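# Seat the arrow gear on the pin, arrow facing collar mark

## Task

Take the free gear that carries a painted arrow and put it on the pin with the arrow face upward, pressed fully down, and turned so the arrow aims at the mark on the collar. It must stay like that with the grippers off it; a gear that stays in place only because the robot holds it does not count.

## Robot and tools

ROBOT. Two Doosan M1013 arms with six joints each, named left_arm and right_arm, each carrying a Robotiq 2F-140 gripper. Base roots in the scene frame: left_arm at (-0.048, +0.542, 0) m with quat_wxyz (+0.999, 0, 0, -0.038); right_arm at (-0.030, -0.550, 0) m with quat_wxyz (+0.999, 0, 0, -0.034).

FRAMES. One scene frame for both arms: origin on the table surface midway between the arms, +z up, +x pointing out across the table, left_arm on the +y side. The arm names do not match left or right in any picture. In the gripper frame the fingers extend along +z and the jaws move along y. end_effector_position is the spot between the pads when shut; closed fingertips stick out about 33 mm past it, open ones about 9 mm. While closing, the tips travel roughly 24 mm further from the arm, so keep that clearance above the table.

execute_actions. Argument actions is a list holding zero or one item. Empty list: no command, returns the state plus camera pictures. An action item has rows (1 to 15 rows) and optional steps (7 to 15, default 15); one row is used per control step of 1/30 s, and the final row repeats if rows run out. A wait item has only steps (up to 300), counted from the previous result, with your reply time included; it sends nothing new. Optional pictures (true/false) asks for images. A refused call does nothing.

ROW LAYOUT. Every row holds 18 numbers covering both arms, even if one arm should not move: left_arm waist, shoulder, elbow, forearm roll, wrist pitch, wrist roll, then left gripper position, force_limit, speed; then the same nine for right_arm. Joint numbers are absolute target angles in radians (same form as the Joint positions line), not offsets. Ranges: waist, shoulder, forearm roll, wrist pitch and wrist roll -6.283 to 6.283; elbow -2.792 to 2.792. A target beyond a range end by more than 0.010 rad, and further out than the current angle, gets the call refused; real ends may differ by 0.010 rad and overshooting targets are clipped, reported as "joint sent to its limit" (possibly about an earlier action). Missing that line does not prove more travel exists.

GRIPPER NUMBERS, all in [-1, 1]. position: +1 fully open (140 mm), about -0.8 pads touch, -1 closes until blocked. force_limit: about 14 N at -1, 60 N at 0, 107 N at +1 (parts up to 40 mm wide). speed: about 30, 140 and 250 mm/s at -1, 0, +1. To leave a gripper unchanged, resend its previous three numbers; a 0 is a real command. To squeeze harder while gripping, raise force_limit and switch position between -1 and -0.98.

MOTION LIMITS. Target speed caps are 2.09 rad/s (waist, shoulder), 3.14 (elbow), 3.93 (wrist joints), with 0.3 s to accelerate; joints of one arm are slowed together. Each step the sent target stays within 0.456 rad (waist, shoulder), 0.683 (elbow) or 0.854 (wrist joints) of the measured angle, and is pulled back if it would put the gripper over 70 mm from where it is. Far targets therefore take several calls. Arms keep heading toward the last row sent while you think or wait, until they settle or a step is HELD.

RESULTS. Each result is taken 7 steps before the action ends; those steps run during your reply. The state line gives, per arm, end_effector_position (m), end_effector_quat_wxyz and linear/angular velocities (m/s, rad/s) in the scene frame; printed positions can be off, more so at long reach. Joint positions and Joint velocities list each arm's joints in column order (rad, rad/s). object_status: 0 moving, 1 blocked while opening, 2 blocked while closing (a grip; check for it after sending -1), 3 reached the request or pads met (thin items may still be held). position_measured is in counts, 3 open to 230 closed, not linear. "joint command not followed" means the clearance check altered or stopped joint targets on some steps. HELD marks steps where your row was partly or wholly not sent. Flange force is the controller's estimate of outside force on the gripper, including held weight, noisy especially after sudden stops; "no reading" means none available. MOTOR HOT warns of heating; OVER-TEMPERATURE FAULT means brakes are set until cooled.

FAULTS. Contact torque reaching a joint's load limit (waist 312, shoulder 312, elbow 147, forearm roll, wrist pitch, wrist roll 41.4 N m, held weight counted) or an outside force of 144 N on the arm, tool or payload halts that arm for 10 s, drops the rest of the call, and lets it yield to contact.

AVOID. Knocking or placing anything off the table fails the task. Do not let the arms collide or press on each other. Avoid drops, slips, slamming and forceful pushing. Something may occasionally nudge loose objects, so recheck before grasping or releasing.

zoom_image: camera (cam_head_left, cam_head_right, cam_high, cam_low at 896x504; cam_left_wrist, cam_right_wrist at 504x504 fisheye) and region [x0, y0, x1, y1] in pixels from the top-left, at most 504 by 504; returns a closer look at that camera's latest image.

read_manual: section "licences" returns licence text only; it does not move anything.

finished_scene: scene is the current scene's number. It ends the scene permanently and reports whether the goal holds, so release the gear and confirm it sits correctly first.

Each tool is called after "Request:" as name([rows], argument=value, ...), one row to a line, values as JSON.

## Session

Request:
execute_actions(actions=[])

Scene clock: 0.00 s of 4200.00 s.
left_arm: end_effector_position=(+0.6008, +0.4933, +0.3218) position_measured=3 object_status=3 end_effector_quat_wxyz=(+0.000, +0.999, -0.038, +0.000) end_effector_velocity=(+0.000, +0.001, +0.001) end_effector_angular_velocity=(+0.002, -0.000, +0.000) | right_arm: end_effector_position=(+0.3509, +0.3094, +0.2200) position_measured=3 object_status=3 end_effector_quat_wxyz=(-0.032, +0.081, +0.980, -0.181) end_effector_velocity=(-0.001, -0.000, -0.001) end_effector_angular_velocity=(-0.002, +0.001, +0.001)
Joint positions: left_arm=[-0.052  0.164  1.604 -0.     1.373  1.518] | right_arm=[ 1.207  0.936  0.617 -0.067  1.952 -0.28 ]
Joint velocities: left_arm=[ 0.001 -0.    -0.001  0.002  0.001  0.   ] | right_arm=[ 0.001  0.     0.001 -0.     0.001 -0.   ]
Flange force (N, the push that the arm receives, along the gripper's own x y z axes): no reading

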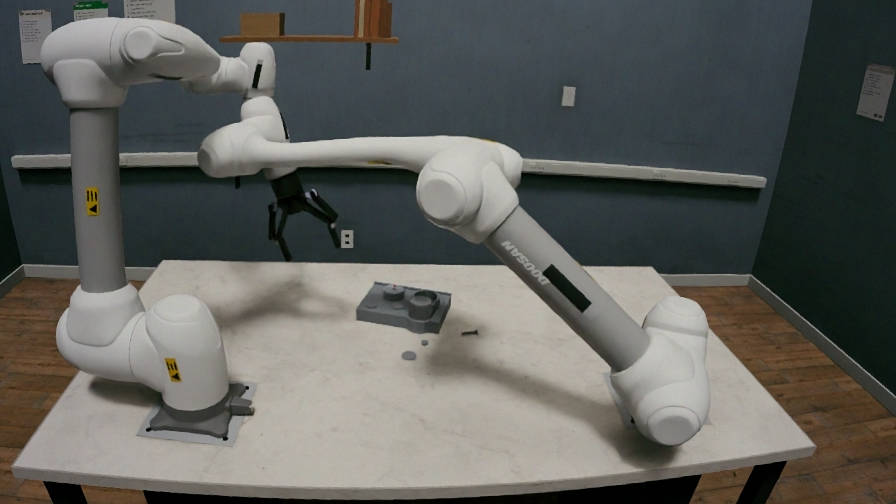

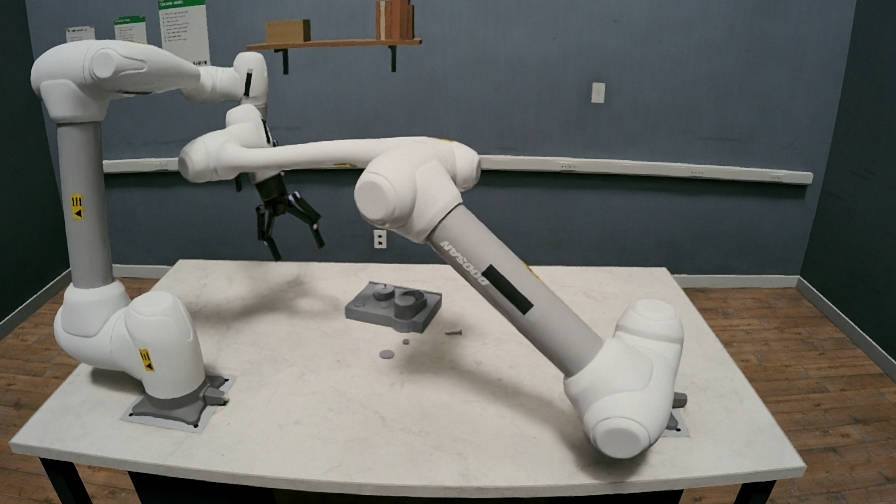

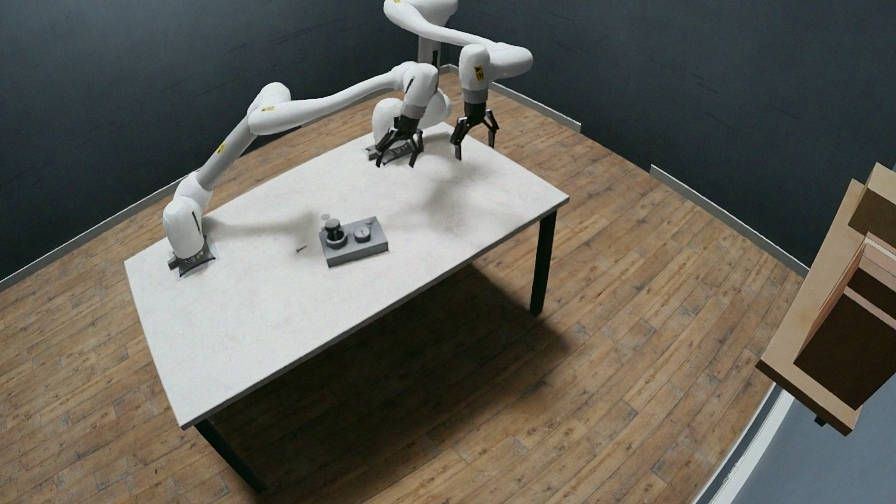

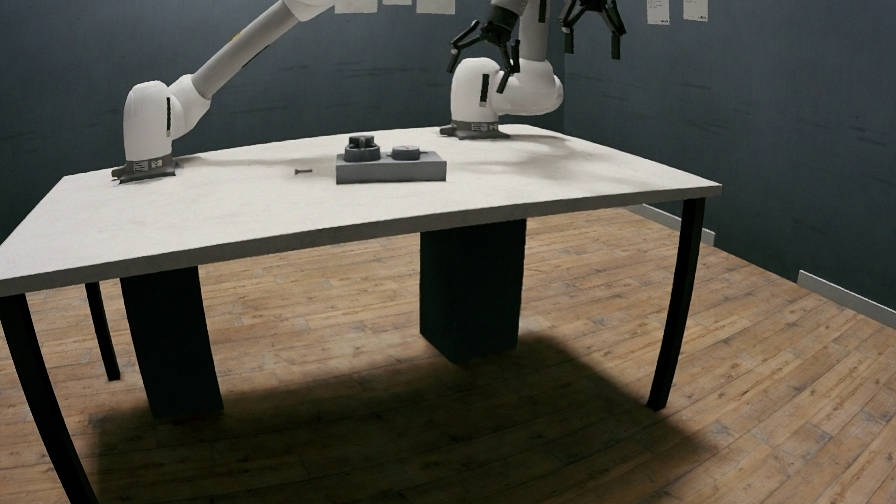

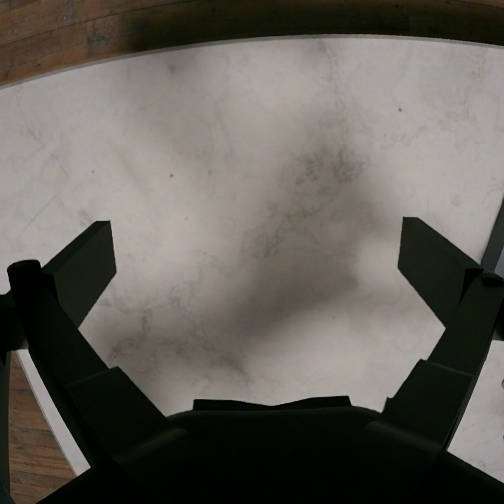

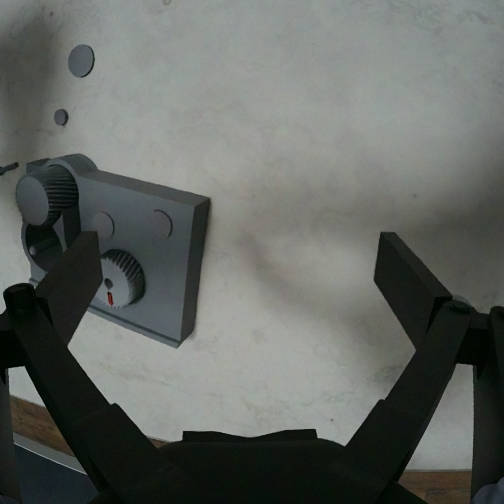

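Request:
execute_actions([
  {"rows":[[-0.052,0.164,1.604,0,1.373,1.518,1,0,0,1.15,0.62,1.165,-0.03,1.54,0.5,0.3,0,0]]},
])

Request:
execute_actions([
  {"rows":[[-0.052,0.164,1.604,0,1.373,1.518,1,0,0,0.9267,0.3049,1.7125,0,1.1242,2.7795,0.3,0,0]]},
])

Request:
execute_actions([
  {"steps":35},
], pictures=true)

Scene clock: 0.57 s of 4200.00 s.
left_arm: end_effector_position=(+0.6010, +0.4934, +0.3221) position_measured=3 object_status=3 end_effector_quat_wxyz=(+0.000, +0.999, -0.038, +0.000) end_effector_velocity=(-0.000, -0.001, -0.000) end_effector_angular_velocity=(+0.001, -0.000, -0.002) | right_arm: end_effector_position=(+0.3541, +0.2699, +0.2198) position_measured=52 object_status=0 end_effector_quat_wxyz=(-0.002, +0.264, +0.954, -0.142) end_effector_velocity=(-0.011, -0.360, -0.017) end_effector_angular_velocity=(+0.414, -0.908, -2.804)
Joint positions: left_arm=[-0.052  0.164  1.604 -0.     1.373  1.518] | right_arm=[ 1.181  0.791  0.869 -0.05   1.763  0.079]
Joint velocities: left_arm=[-0.003 -0.     0.001  0.001 -0.001 -0.001] | right_arm=[-0.206 -1.135  1.956  0.13  -1.459  2.77 ]
Flange force (N, the push that the arm receives, along the gripper's own x y z axes): left_arm=[2.5 6.3 1.5] | right_arm=[-1.2 -15.5 5.8]
Steps of this call (steps 1 to 9: nothing new was sent; steps 10 to 17: the first 8 steps of this action). Readings (joint positions | what the end effector reports):
10: left_arm=[-0.052 0.164 1.604 -0.000 1.373 1.518] | right_arm=[1.207 0.936 0.617 -0.067 1.952 -0.279] | left_arm position_measured=3 object_status=3 | right_arm position_measured=3 object_status=0
11: left_arm=[-0.052 0.164 1.604 -0.000 1.373 1.518] | right_arm=[1.207 0.933 0.623 -0.067 1.947 -0.271] | left_arm position_measured=3 object_status=3 | right_arm position_measured=7 object_status=0
13: left_arm=[-0.052 0.164 1.604 -0.000 1.373 1.518] | right_arm=[1.202 0.909 0.665 -0.064 1.916 -0.211] | left_arm position_measured=3 object_status=3 | right_arm position_measured=22 object_status=0
17: the state above

Scene clock: 1.07 s of 4200.00 s.
left_arm: end_effector_position=(+0.6010, +0.4934, +0.3221) position_measured=3 object_status=3 end_effector_quat_wxyz=(+0.000, +0.999, -0.038, +0.000) end_effector_velocity=(-0.001, -0.000, +0.001) end_effector_angular_velocity=(-0.001, -0.001, -0.000) | right_arm: end_effector_position=(+0.3748, +0.1385, +0.2009) position_measured=91 object_status=3 end_effector_quat_wxyz=(+0.017, +0.637, +0.769, -0.058) end_effector_velocity=(+0.123, -0.397, -0.069) end_effector_angular_velocity=(+0.221, -0.369, -2.507)
Joint positions: left_arm=[-0.052  0.164  1.604  0.     1.373  1.518] | right_arm=[ 1.072  0.511  1.354 -0.02   1.396  0.822]
Joint velocities: left_arm=[-0.    -0.002  0.    -0.001  0.001  0.   ] | right_arm=[-0.421 -0.597  1.038  0.057 -0.785  2.1  ]
Flange force (N, the push that the arm receives, along the gripper's own x y z axes): left_arm=[1.2 5.8 0.7] | right_arm=[-6.7 -0.5 -2.9]
Steps of this call (steps 1 to 7: the last 7 steps of your previous action; steps 8 to 15: the first 8 steps of this action). Readings (joint positions | what the end effector reports):
8: left_arm=[-0.052 0.164 1.604 -0.000 1.373 1.518] | right_arm=[1.150 0.620 1.164 -0.030 1.540 0.499] | left_arm position_measured=3 object_status=3 | right_arm position_measured=91 object_status=0
9: left_arm=[-0.052 0.164 1.604 -0.000 1.373 1.518] | right_arm=[1.148 0.617 1.170 -0.030 1.536 0.509] | left_arm position_measured=3 object_status=3 | right_arm position_measured=91 object_status=0
11: left_arm=[-0.052 0.164 1.604 -0.000 1.373 1.518] | right_arm=[1.132 0.595 1.209 -0.028 1.507 0.568] | left_arm position_measured=3 object_status=3 | right_arm position_measured=91 object_status=3
15: the state above

Scene clock: 2.23 s of 4200.00 s.
left_arm: end_effector_position=(+0.6010, +0.4933, +0.3221) position_measured=3 object_status=3 end_effector_quat_wxyz=(+0.000, +0.999, -0.038, +0.000) end_effector_velocity=(+0.000, -0.001, +0.000) end_effector_angular_velocity=(-0.001, -0.000, -0.001) | right_arm: end_effector_position=(+0.3950, -0.0051, +0.1699) position_measured=91 object_status=3 end_effector_quat_wxyz=(+0.000, +0.985, -0.174, -0.000) end_effector_velocity=(+0.001, -0.001, -0.000) end_effector_angular_velocity=(-0.001, +0.001, -0.003)
Joint positions: left_arm=[-0.052  0.164  1.604  0.     1.373  1.518] | right_arm=[0.927 0.305 1.712 0.    1.124 2.779]
Joint velocities: left_arm=[-0.001  0.    -0.    -0.001 -0.    -0.   ] | right_arm=[-0.003  0.     0.001  0.     0.     0.   ]
Flange force (N, the push that the arm receives, along the gripper's own x y z axes): left_arm=[1.4 5.4 1.9] | right_arm=[1.5 2.1 -2.5]
Kept back: nothing.
Steps of this call (steps 1 to 7: the last 7 steps of your previous action; steps 8 to 35: the robot went on to your last target). Readings (joint positions | what the end effector reports):
1: left_arm=[-0.052 0.164 1.604 -0.000 1.373 1.518] | right_arm=[1.058 0.491 1.389 -0.018 1.370 0.895] | left_arm position_measured=3 object_status=3 | right_arm position_measured=91 object_status=3
2: left_arm=[-0.052 0.164 1.604 0.000 1.373 1.518] | right_arm=[1.045 0.472 1.422 -0.016 1.345 0.973] | left_arm position_measured=3 object_status=3 | right_arm position_measured=91 object_status=3
4: left_arm=[-0.052 0.164 1.604 0.000 1.373 1.518] | right_arm=[1.019 0.436 1.485 -0.012 1.297 1.144] | left_arm position_measured=3 object_status=3 | right_arm position_measured=91 object_status=3
8: left_arm=[-0.052 0.164 1.604 0.000 1.373 1.518] | right_arm=[0.975 0.373 1.594 -0.006 1.214 1.570] | left_arm position_measured=3 object_status=3 | right_arm position_measured=91 object_status=3
35: the state above

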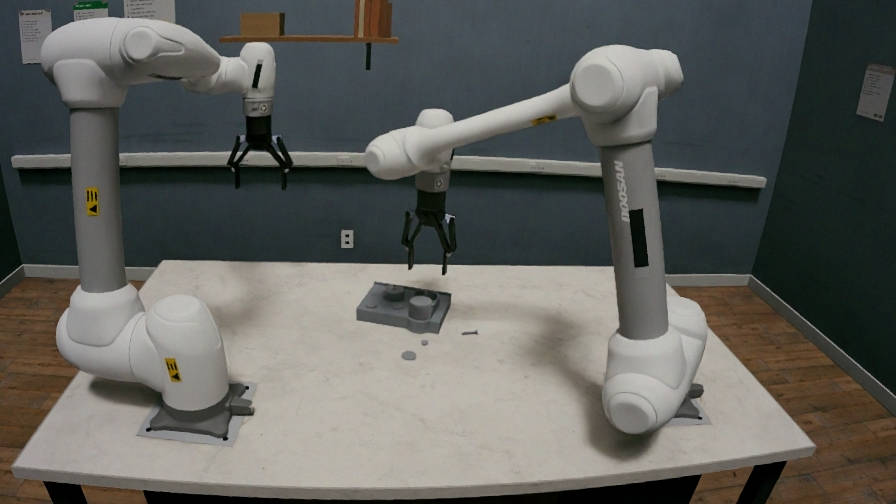

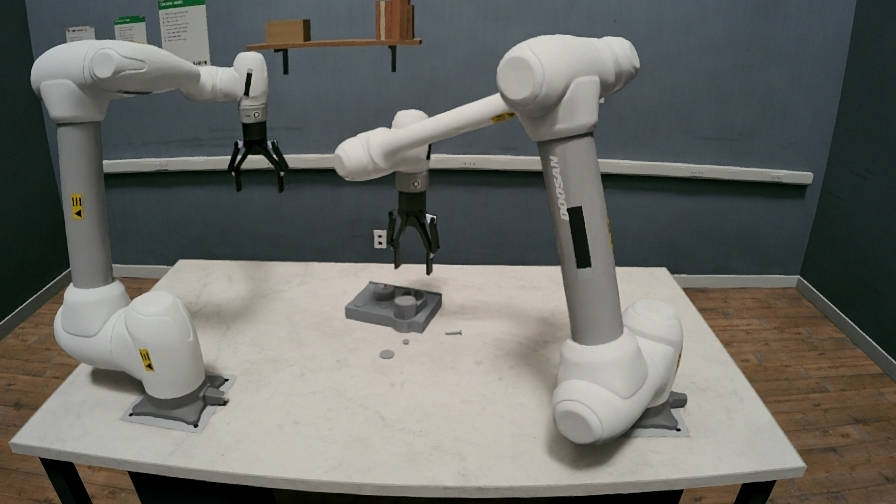

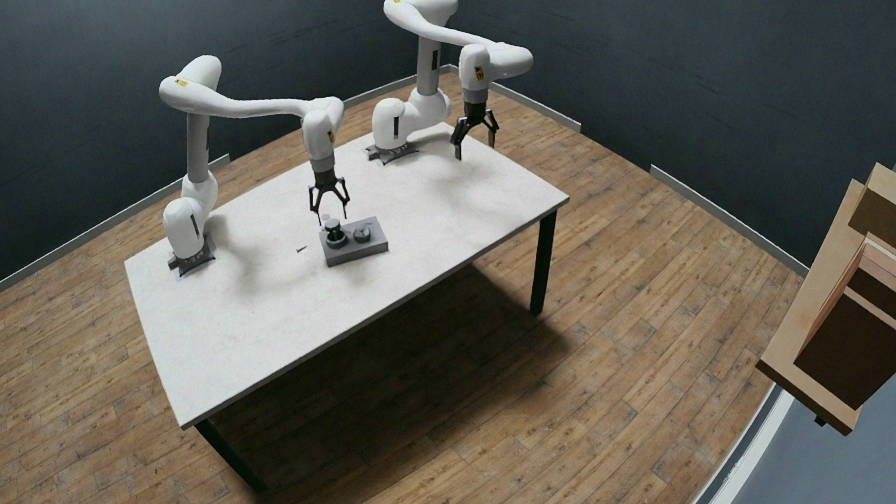

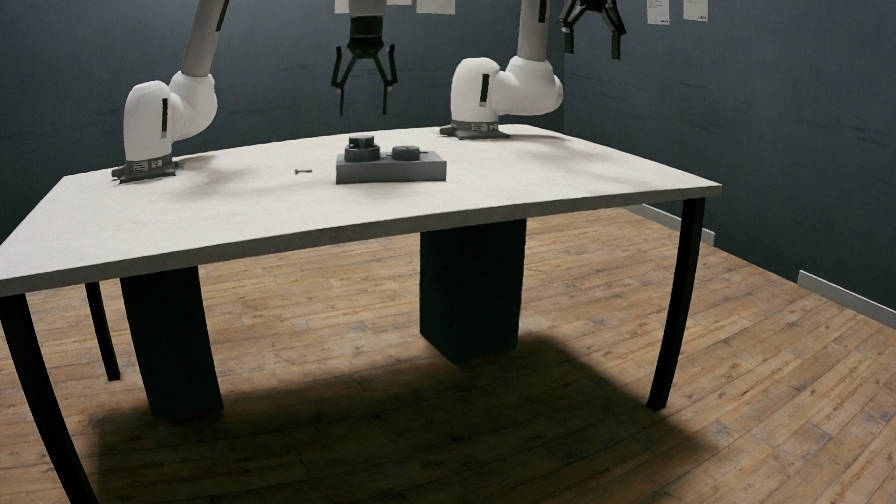

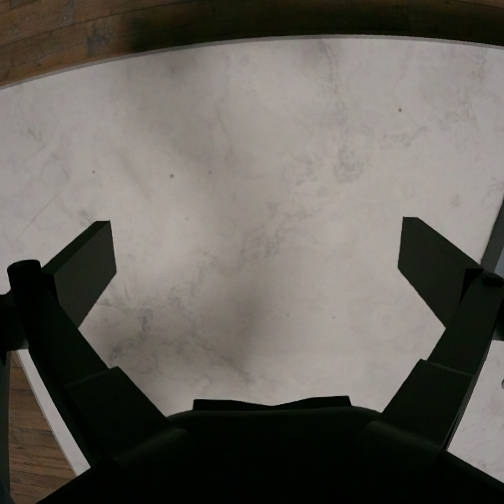

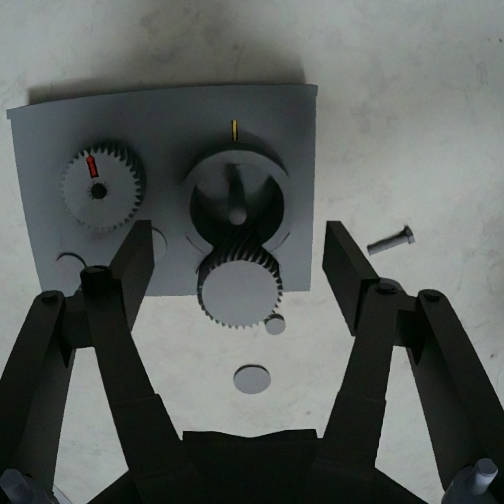

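Request:
execute_actions([
  {"rows":[[-0.052,0.164,1.604,0,1.373,1.518,1,0,0,0.9267,0.3392,1.7556,0,1.0468,2.7795,0.15,0,0]]},
], pictures=true)

Request:
zoom_image(camera="cam_right_wrist", region=[150, 110, 330, 390])

Request:
zoom_image(camera="cam_right_wrist", region=[200, 230, 280, 310])

Request:
zoom_image(camera="cam_low", region=[330, 115, 450, 190])

Scene clock: 2.83 s of 4200.00 s.
left_arm: end_effector_position=(+0.6010, +0.4933, +0.3221) position_measured=3 object_status=3 end_effector_quat_wxyz=(+0.000, +0.999, -0.038, +0.000) end_effector_velocity=(-0.000, +0.000, -0.000) end_effector_angular_velocity=(-0.000, -0.000, +0.000) | right_arm: end_effector_position=(+0.3949, -0.0052, +0.1248) position_measured=110 object_status=0 end_effector_quat_wxyz=(+0.000, +0.985, -0.174, -0.000) end_effector_velocity=(+0.002, +0.002, +0.003) end_effector_angular_velocity=(+0.005, -0.007, +0.001)
Joint positions: left_arm=[-0.052  0.164  1.604  0.     1.373  1.518] | right_arm=[0.927 0.339 1.756 0.    1.047 2.78 ]
Joint velocities: left_arm=[ 0. -0.  0. -0. -0. -0.] | right_arm=[ 0.    -0.003 -0.003 -0.002 -0.003 -0.   ]
Flange force (N, the push that the arm receives, along the gripper's own x y z axes): left_arm=[3.0 6.4 2.1] | right_arm=[-3.5 0.3 -3.4]
Steps of this call (steps 1 to 10: the robot went on to your last target; steps 11 to 18: the first 8 steps of this action). Readings (joint positions | what the end effector reports):
11: left_arm=[-0.052 0.164 1.604 0.000 1.373 1.518] | right_arm=[0.927 0.305 1.713 0.000 1.124 2.780] | left_arm position_measured=3 object_status=3 | right_arm position_measured=91 object_status=0
12: left_arm=[-0.052 0.164 1.604 0.000 1.373 1.518] | right_arm=[0.927 0.308 1.717 0.000 1.115 2.780] | left_arm position_measured=3 object_status=3 | right_arm position_measured=95 object_status=0
14: left_arm=[-0.052 0.164 1.604 0.000 1.373 1.518] | right_arm=[0.927 0.330 1.745 0.000 1.066 2.780] | left_arm position_measured=3 object_status=3 | right_arm position_measured=108 object_status=0
18: the state above

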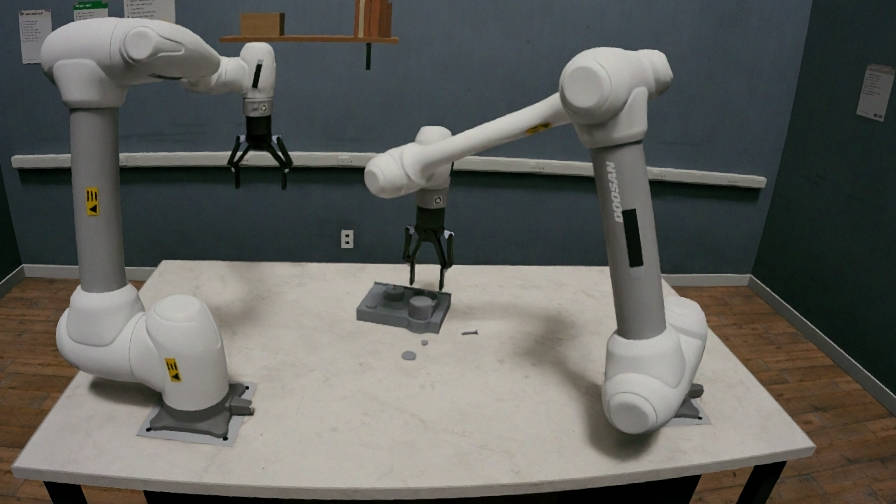

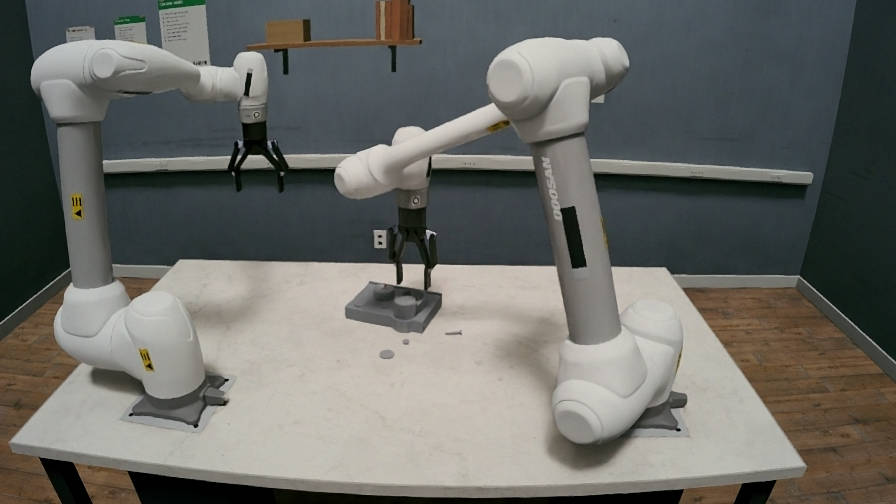

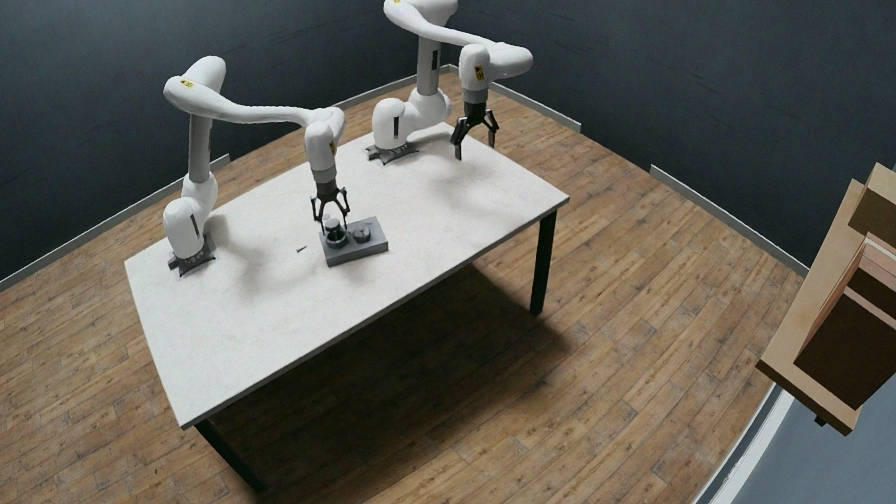

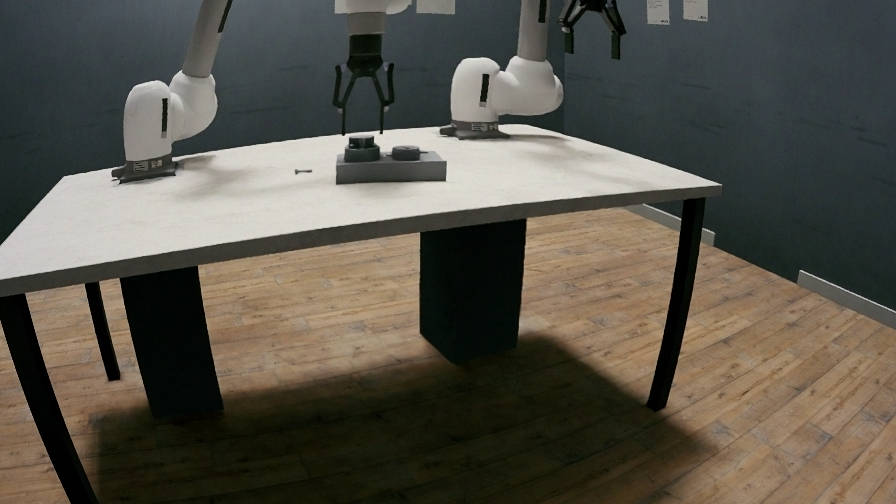

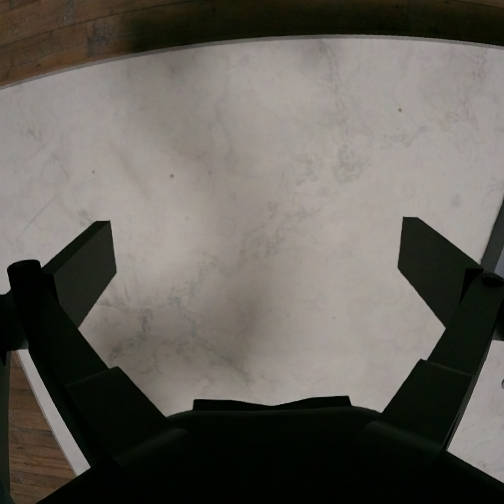

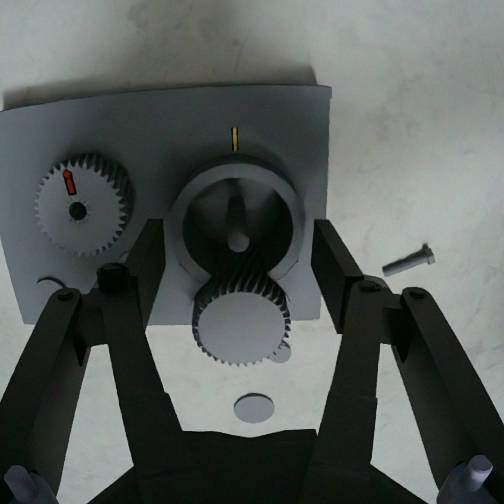

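Region (150, 110, 330, 390) of cam_right_wrist's 504x504 image, scaled by 1.800, with more detail than that image has; it fills the left 324 columns of this view, and the rest is white.

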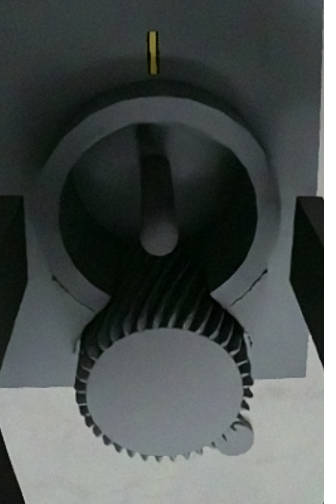

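Region (200, 230, 280, 310) of cam_right_wrist's 504x504 image, scaled by 6.300, with more detail than that image has.

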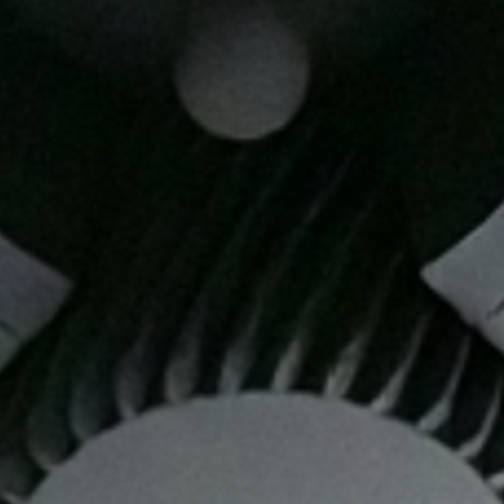

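Region (330, 115, 450, 190) of cam_low's 896x504 image, scaled by 4.200, with more detail than that image has; it fills the top 315 rows of this view, and the rest is white.

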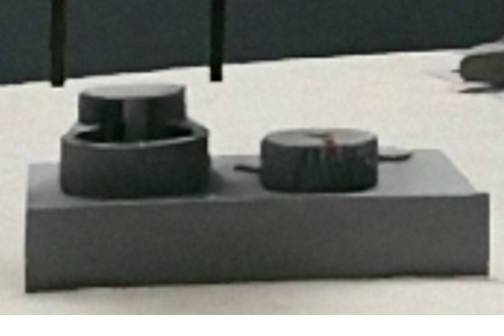

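Request:
execute_actions([
  {"rows":[[-0.052,0.164,1.604,0,1.373,1.518,1,0,0,0.9603,0.4758,1.5506,0,1.1152,2.083,0.15,0,0]]},
])

Request:
execute_actions([
  {"rows":[[-0.052,0.164,1.604,0,1.373,1.518,1,0,0,0.9603,0.4968,1.5741,0,1.0707,2.083,0.15,0,0]]},
], pictures=true)

Scene clock: 3.93 s of 4200.00 s.
left_arm: end_effector_position=(+0.6010, +0.4933, +0.3221) position_measured=3 object_status=3 end_effector_quat_wxyz=(+0.000, +0.999, -0.038, +0.000) end_effector_velocity=(-0.000, -0.001, +0.002) end_effector_angular_velocity=(-0.001, -0.002, -0.001) | right_arm: end_effector_position=(+0.4177, +0.0407, +0.1263) position_measured=110 object_status=3 end_effector_quat_wxyz=(-0.000, +1.000, +0.013, +0.000) end_effector_velocity=(+0.165, +0.352, -0.001) end_effector_angular_velocity=(+0.001, -0.003, +2.868)
Joint positions: left_arm=[-0.052  0.164  1.604  0.     1.373  1.518] | right_arm=[ 0.944  0.409  1.65  -0.     1.082  2.421]
Joint velocities: left_arm=[-0.001 -0.002 -0.001 -0.001  0.001  0.   ] | right_arm=[ 0.133  0.544 -0.814 -0.     0.267 -2.734]
Flange force (N, the push that the arm receives, along the gripper's own x y z axes): left_arm=[3.9 6.3 1.7] | right_arm=[1.9 -1.9 -1.5]
Steps of this call (steps 1 to 7: the last 7 steps of your previous action; steps 8 to 15: the robot went on to your last target; steps 16 to 25: nothing new was sent; steps 26 to 33: the first 8 steps of this action). Readings (joint positions | what the end effector reports):
26: left_arm=[-0.052 0.164 1.604 0.000 1.373 1.518] | right_arm=[0.927 0.339 1.755 -0.000 1.047 2.779] | left_arm position_measured=3 object_status=3 | right_arm position_measured=110 object_status=3
27: left_arm=[-0.052 0.164 1.604 0.000 1.373 1.518] | right_arm=[0.927 0.341 1.753 -0.000 1.047 2.771] | left_arm position_measured=3 object_status=3 | right_arm position_measured=110 object_status=3
29: left_arm=[-0.052 0.164 1.604 0.000 1.373 1.518] | right_arm=[0.930 0.352 1.736 -0.000 1.053 2.711] | left_arm position_measured=3 object_status=3 | right_arm position_measured=110 object_status=3
33: the state above

Scene clock: 4.43 s of 4200.00 s.
left_arm: end_effector_position=(+0.6010, +0.4933, +0.3221) position_measured=3 object_status=3 end_effector_quat_wxyz=(+0.000, +0.999, -0.038, +0.000) end_effector_velocity=(+0.001, -0.001, -0.000) end_effector_angular_velocity=(-0.000, +0.000, -0.002) | right_arm: end_effector_position=(+0.4364, +0.0833, +0.0969) position_measured=110 object_status=3 end_effector_quat_wxyz=(+0.000, +0.982, +0.189, -0.000) end_effector_velocity=(+0.000, +0.002, +0.002) end_effector_angular_velocity=(+0.005, -0.003, +0.001)
Joint positions: left_arm=[-0.052  0.164  1.604  0.     1.373  1.518] | right_arm=[ 0.96   0.497  1.574 -0.     1.071  2.083]
Joint velocities: left_arm=[-0.001  0.001 -0.001 -0.    -0.     0.001] | right_arm=[ 0.001 -0.002 -0.002  0.001 -0.002 -0.   ]
Flange force (N, the push that the arm receives, along the gripper's own x y z axes): left_arm=[4.6 5.2 2.1] | right_arm=[-1.3 1.3 -4.1]
Steps of this call (steps 1 to 7: the last 7 steps of your previous action; steps 8 to 15: the first 8 steps of this action). Readings (joint positions | what the end effector reports):
8: left_arm=[-0.052 0.164 1.604 0.000 1.373 1.518] | right_arm=[0.960 0.476 1.551 -0.000 1.115 2.084] | left_arm position_measured=3 object_status=3 | right_arm position_measured=110 object_status=3
9: left_arm=[-0.052 0.164 1.604 0.000 1.373 1.518] | right_arm=[0.960 0.479 1.554 -0.000 1.107 2.083] | left_arm position_measured=3 object_status=3 | right_arm position_measured=110 object_status=3
11: left_arm=[-0.052 0.164 1.604 0.000 1.373 1.518] | right_arm=[0.960 0.496 1.573 -0.000 1.075 2.083] | left_arm position_measured=3 object_status=3 | right_arm position_measured=110 object_status=3
15: the state above

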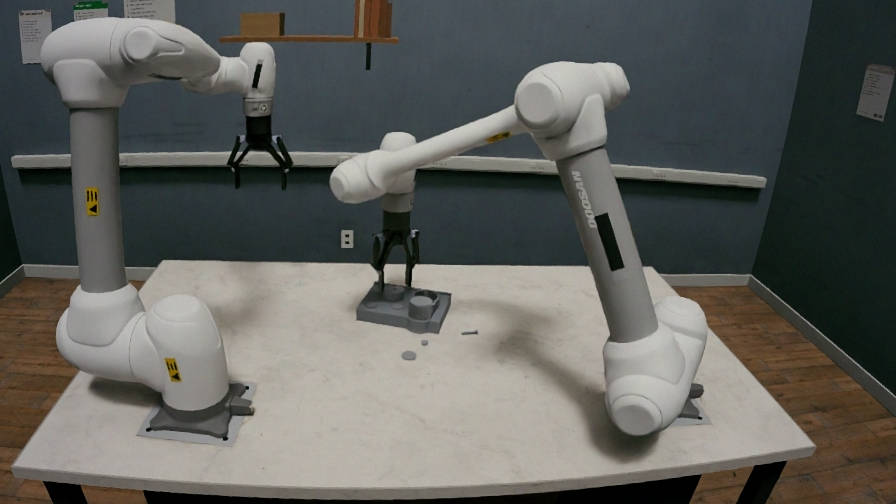

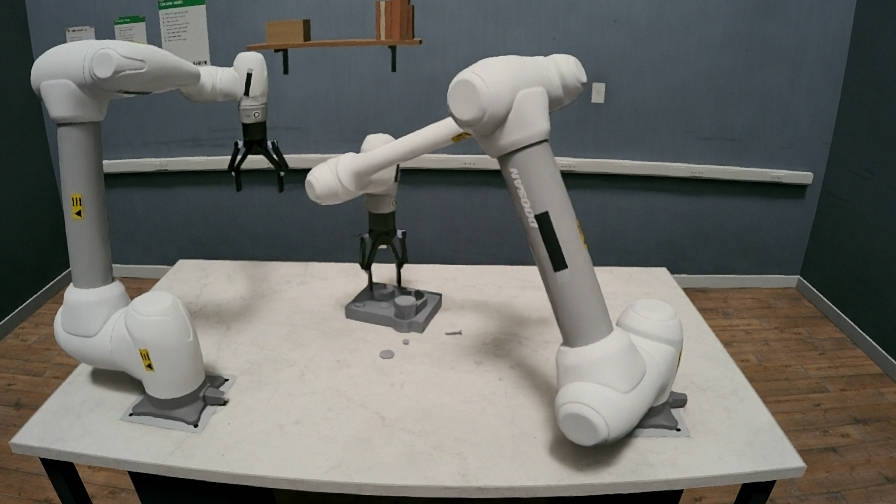

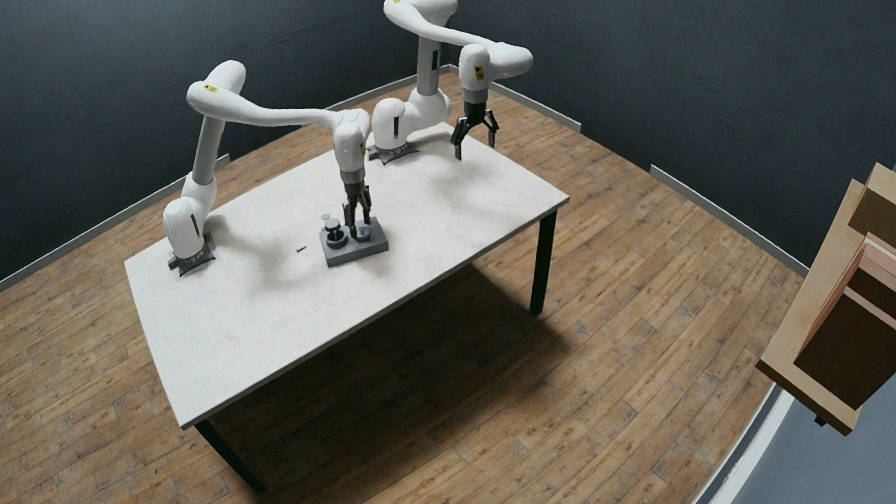

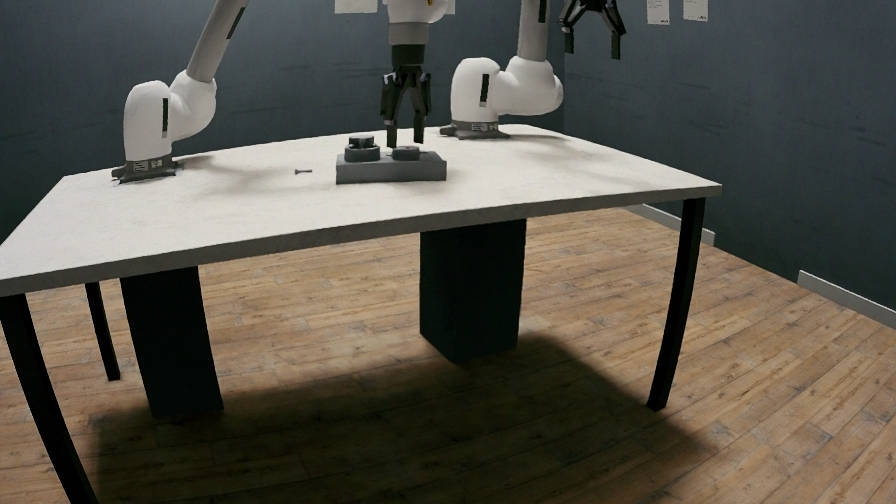

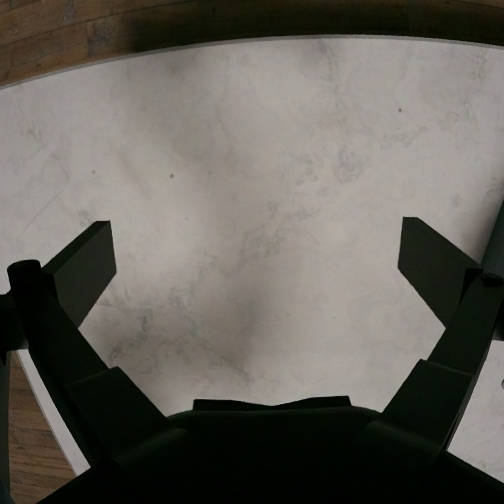

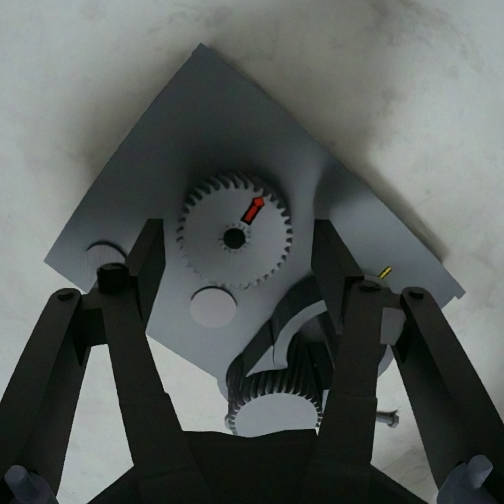

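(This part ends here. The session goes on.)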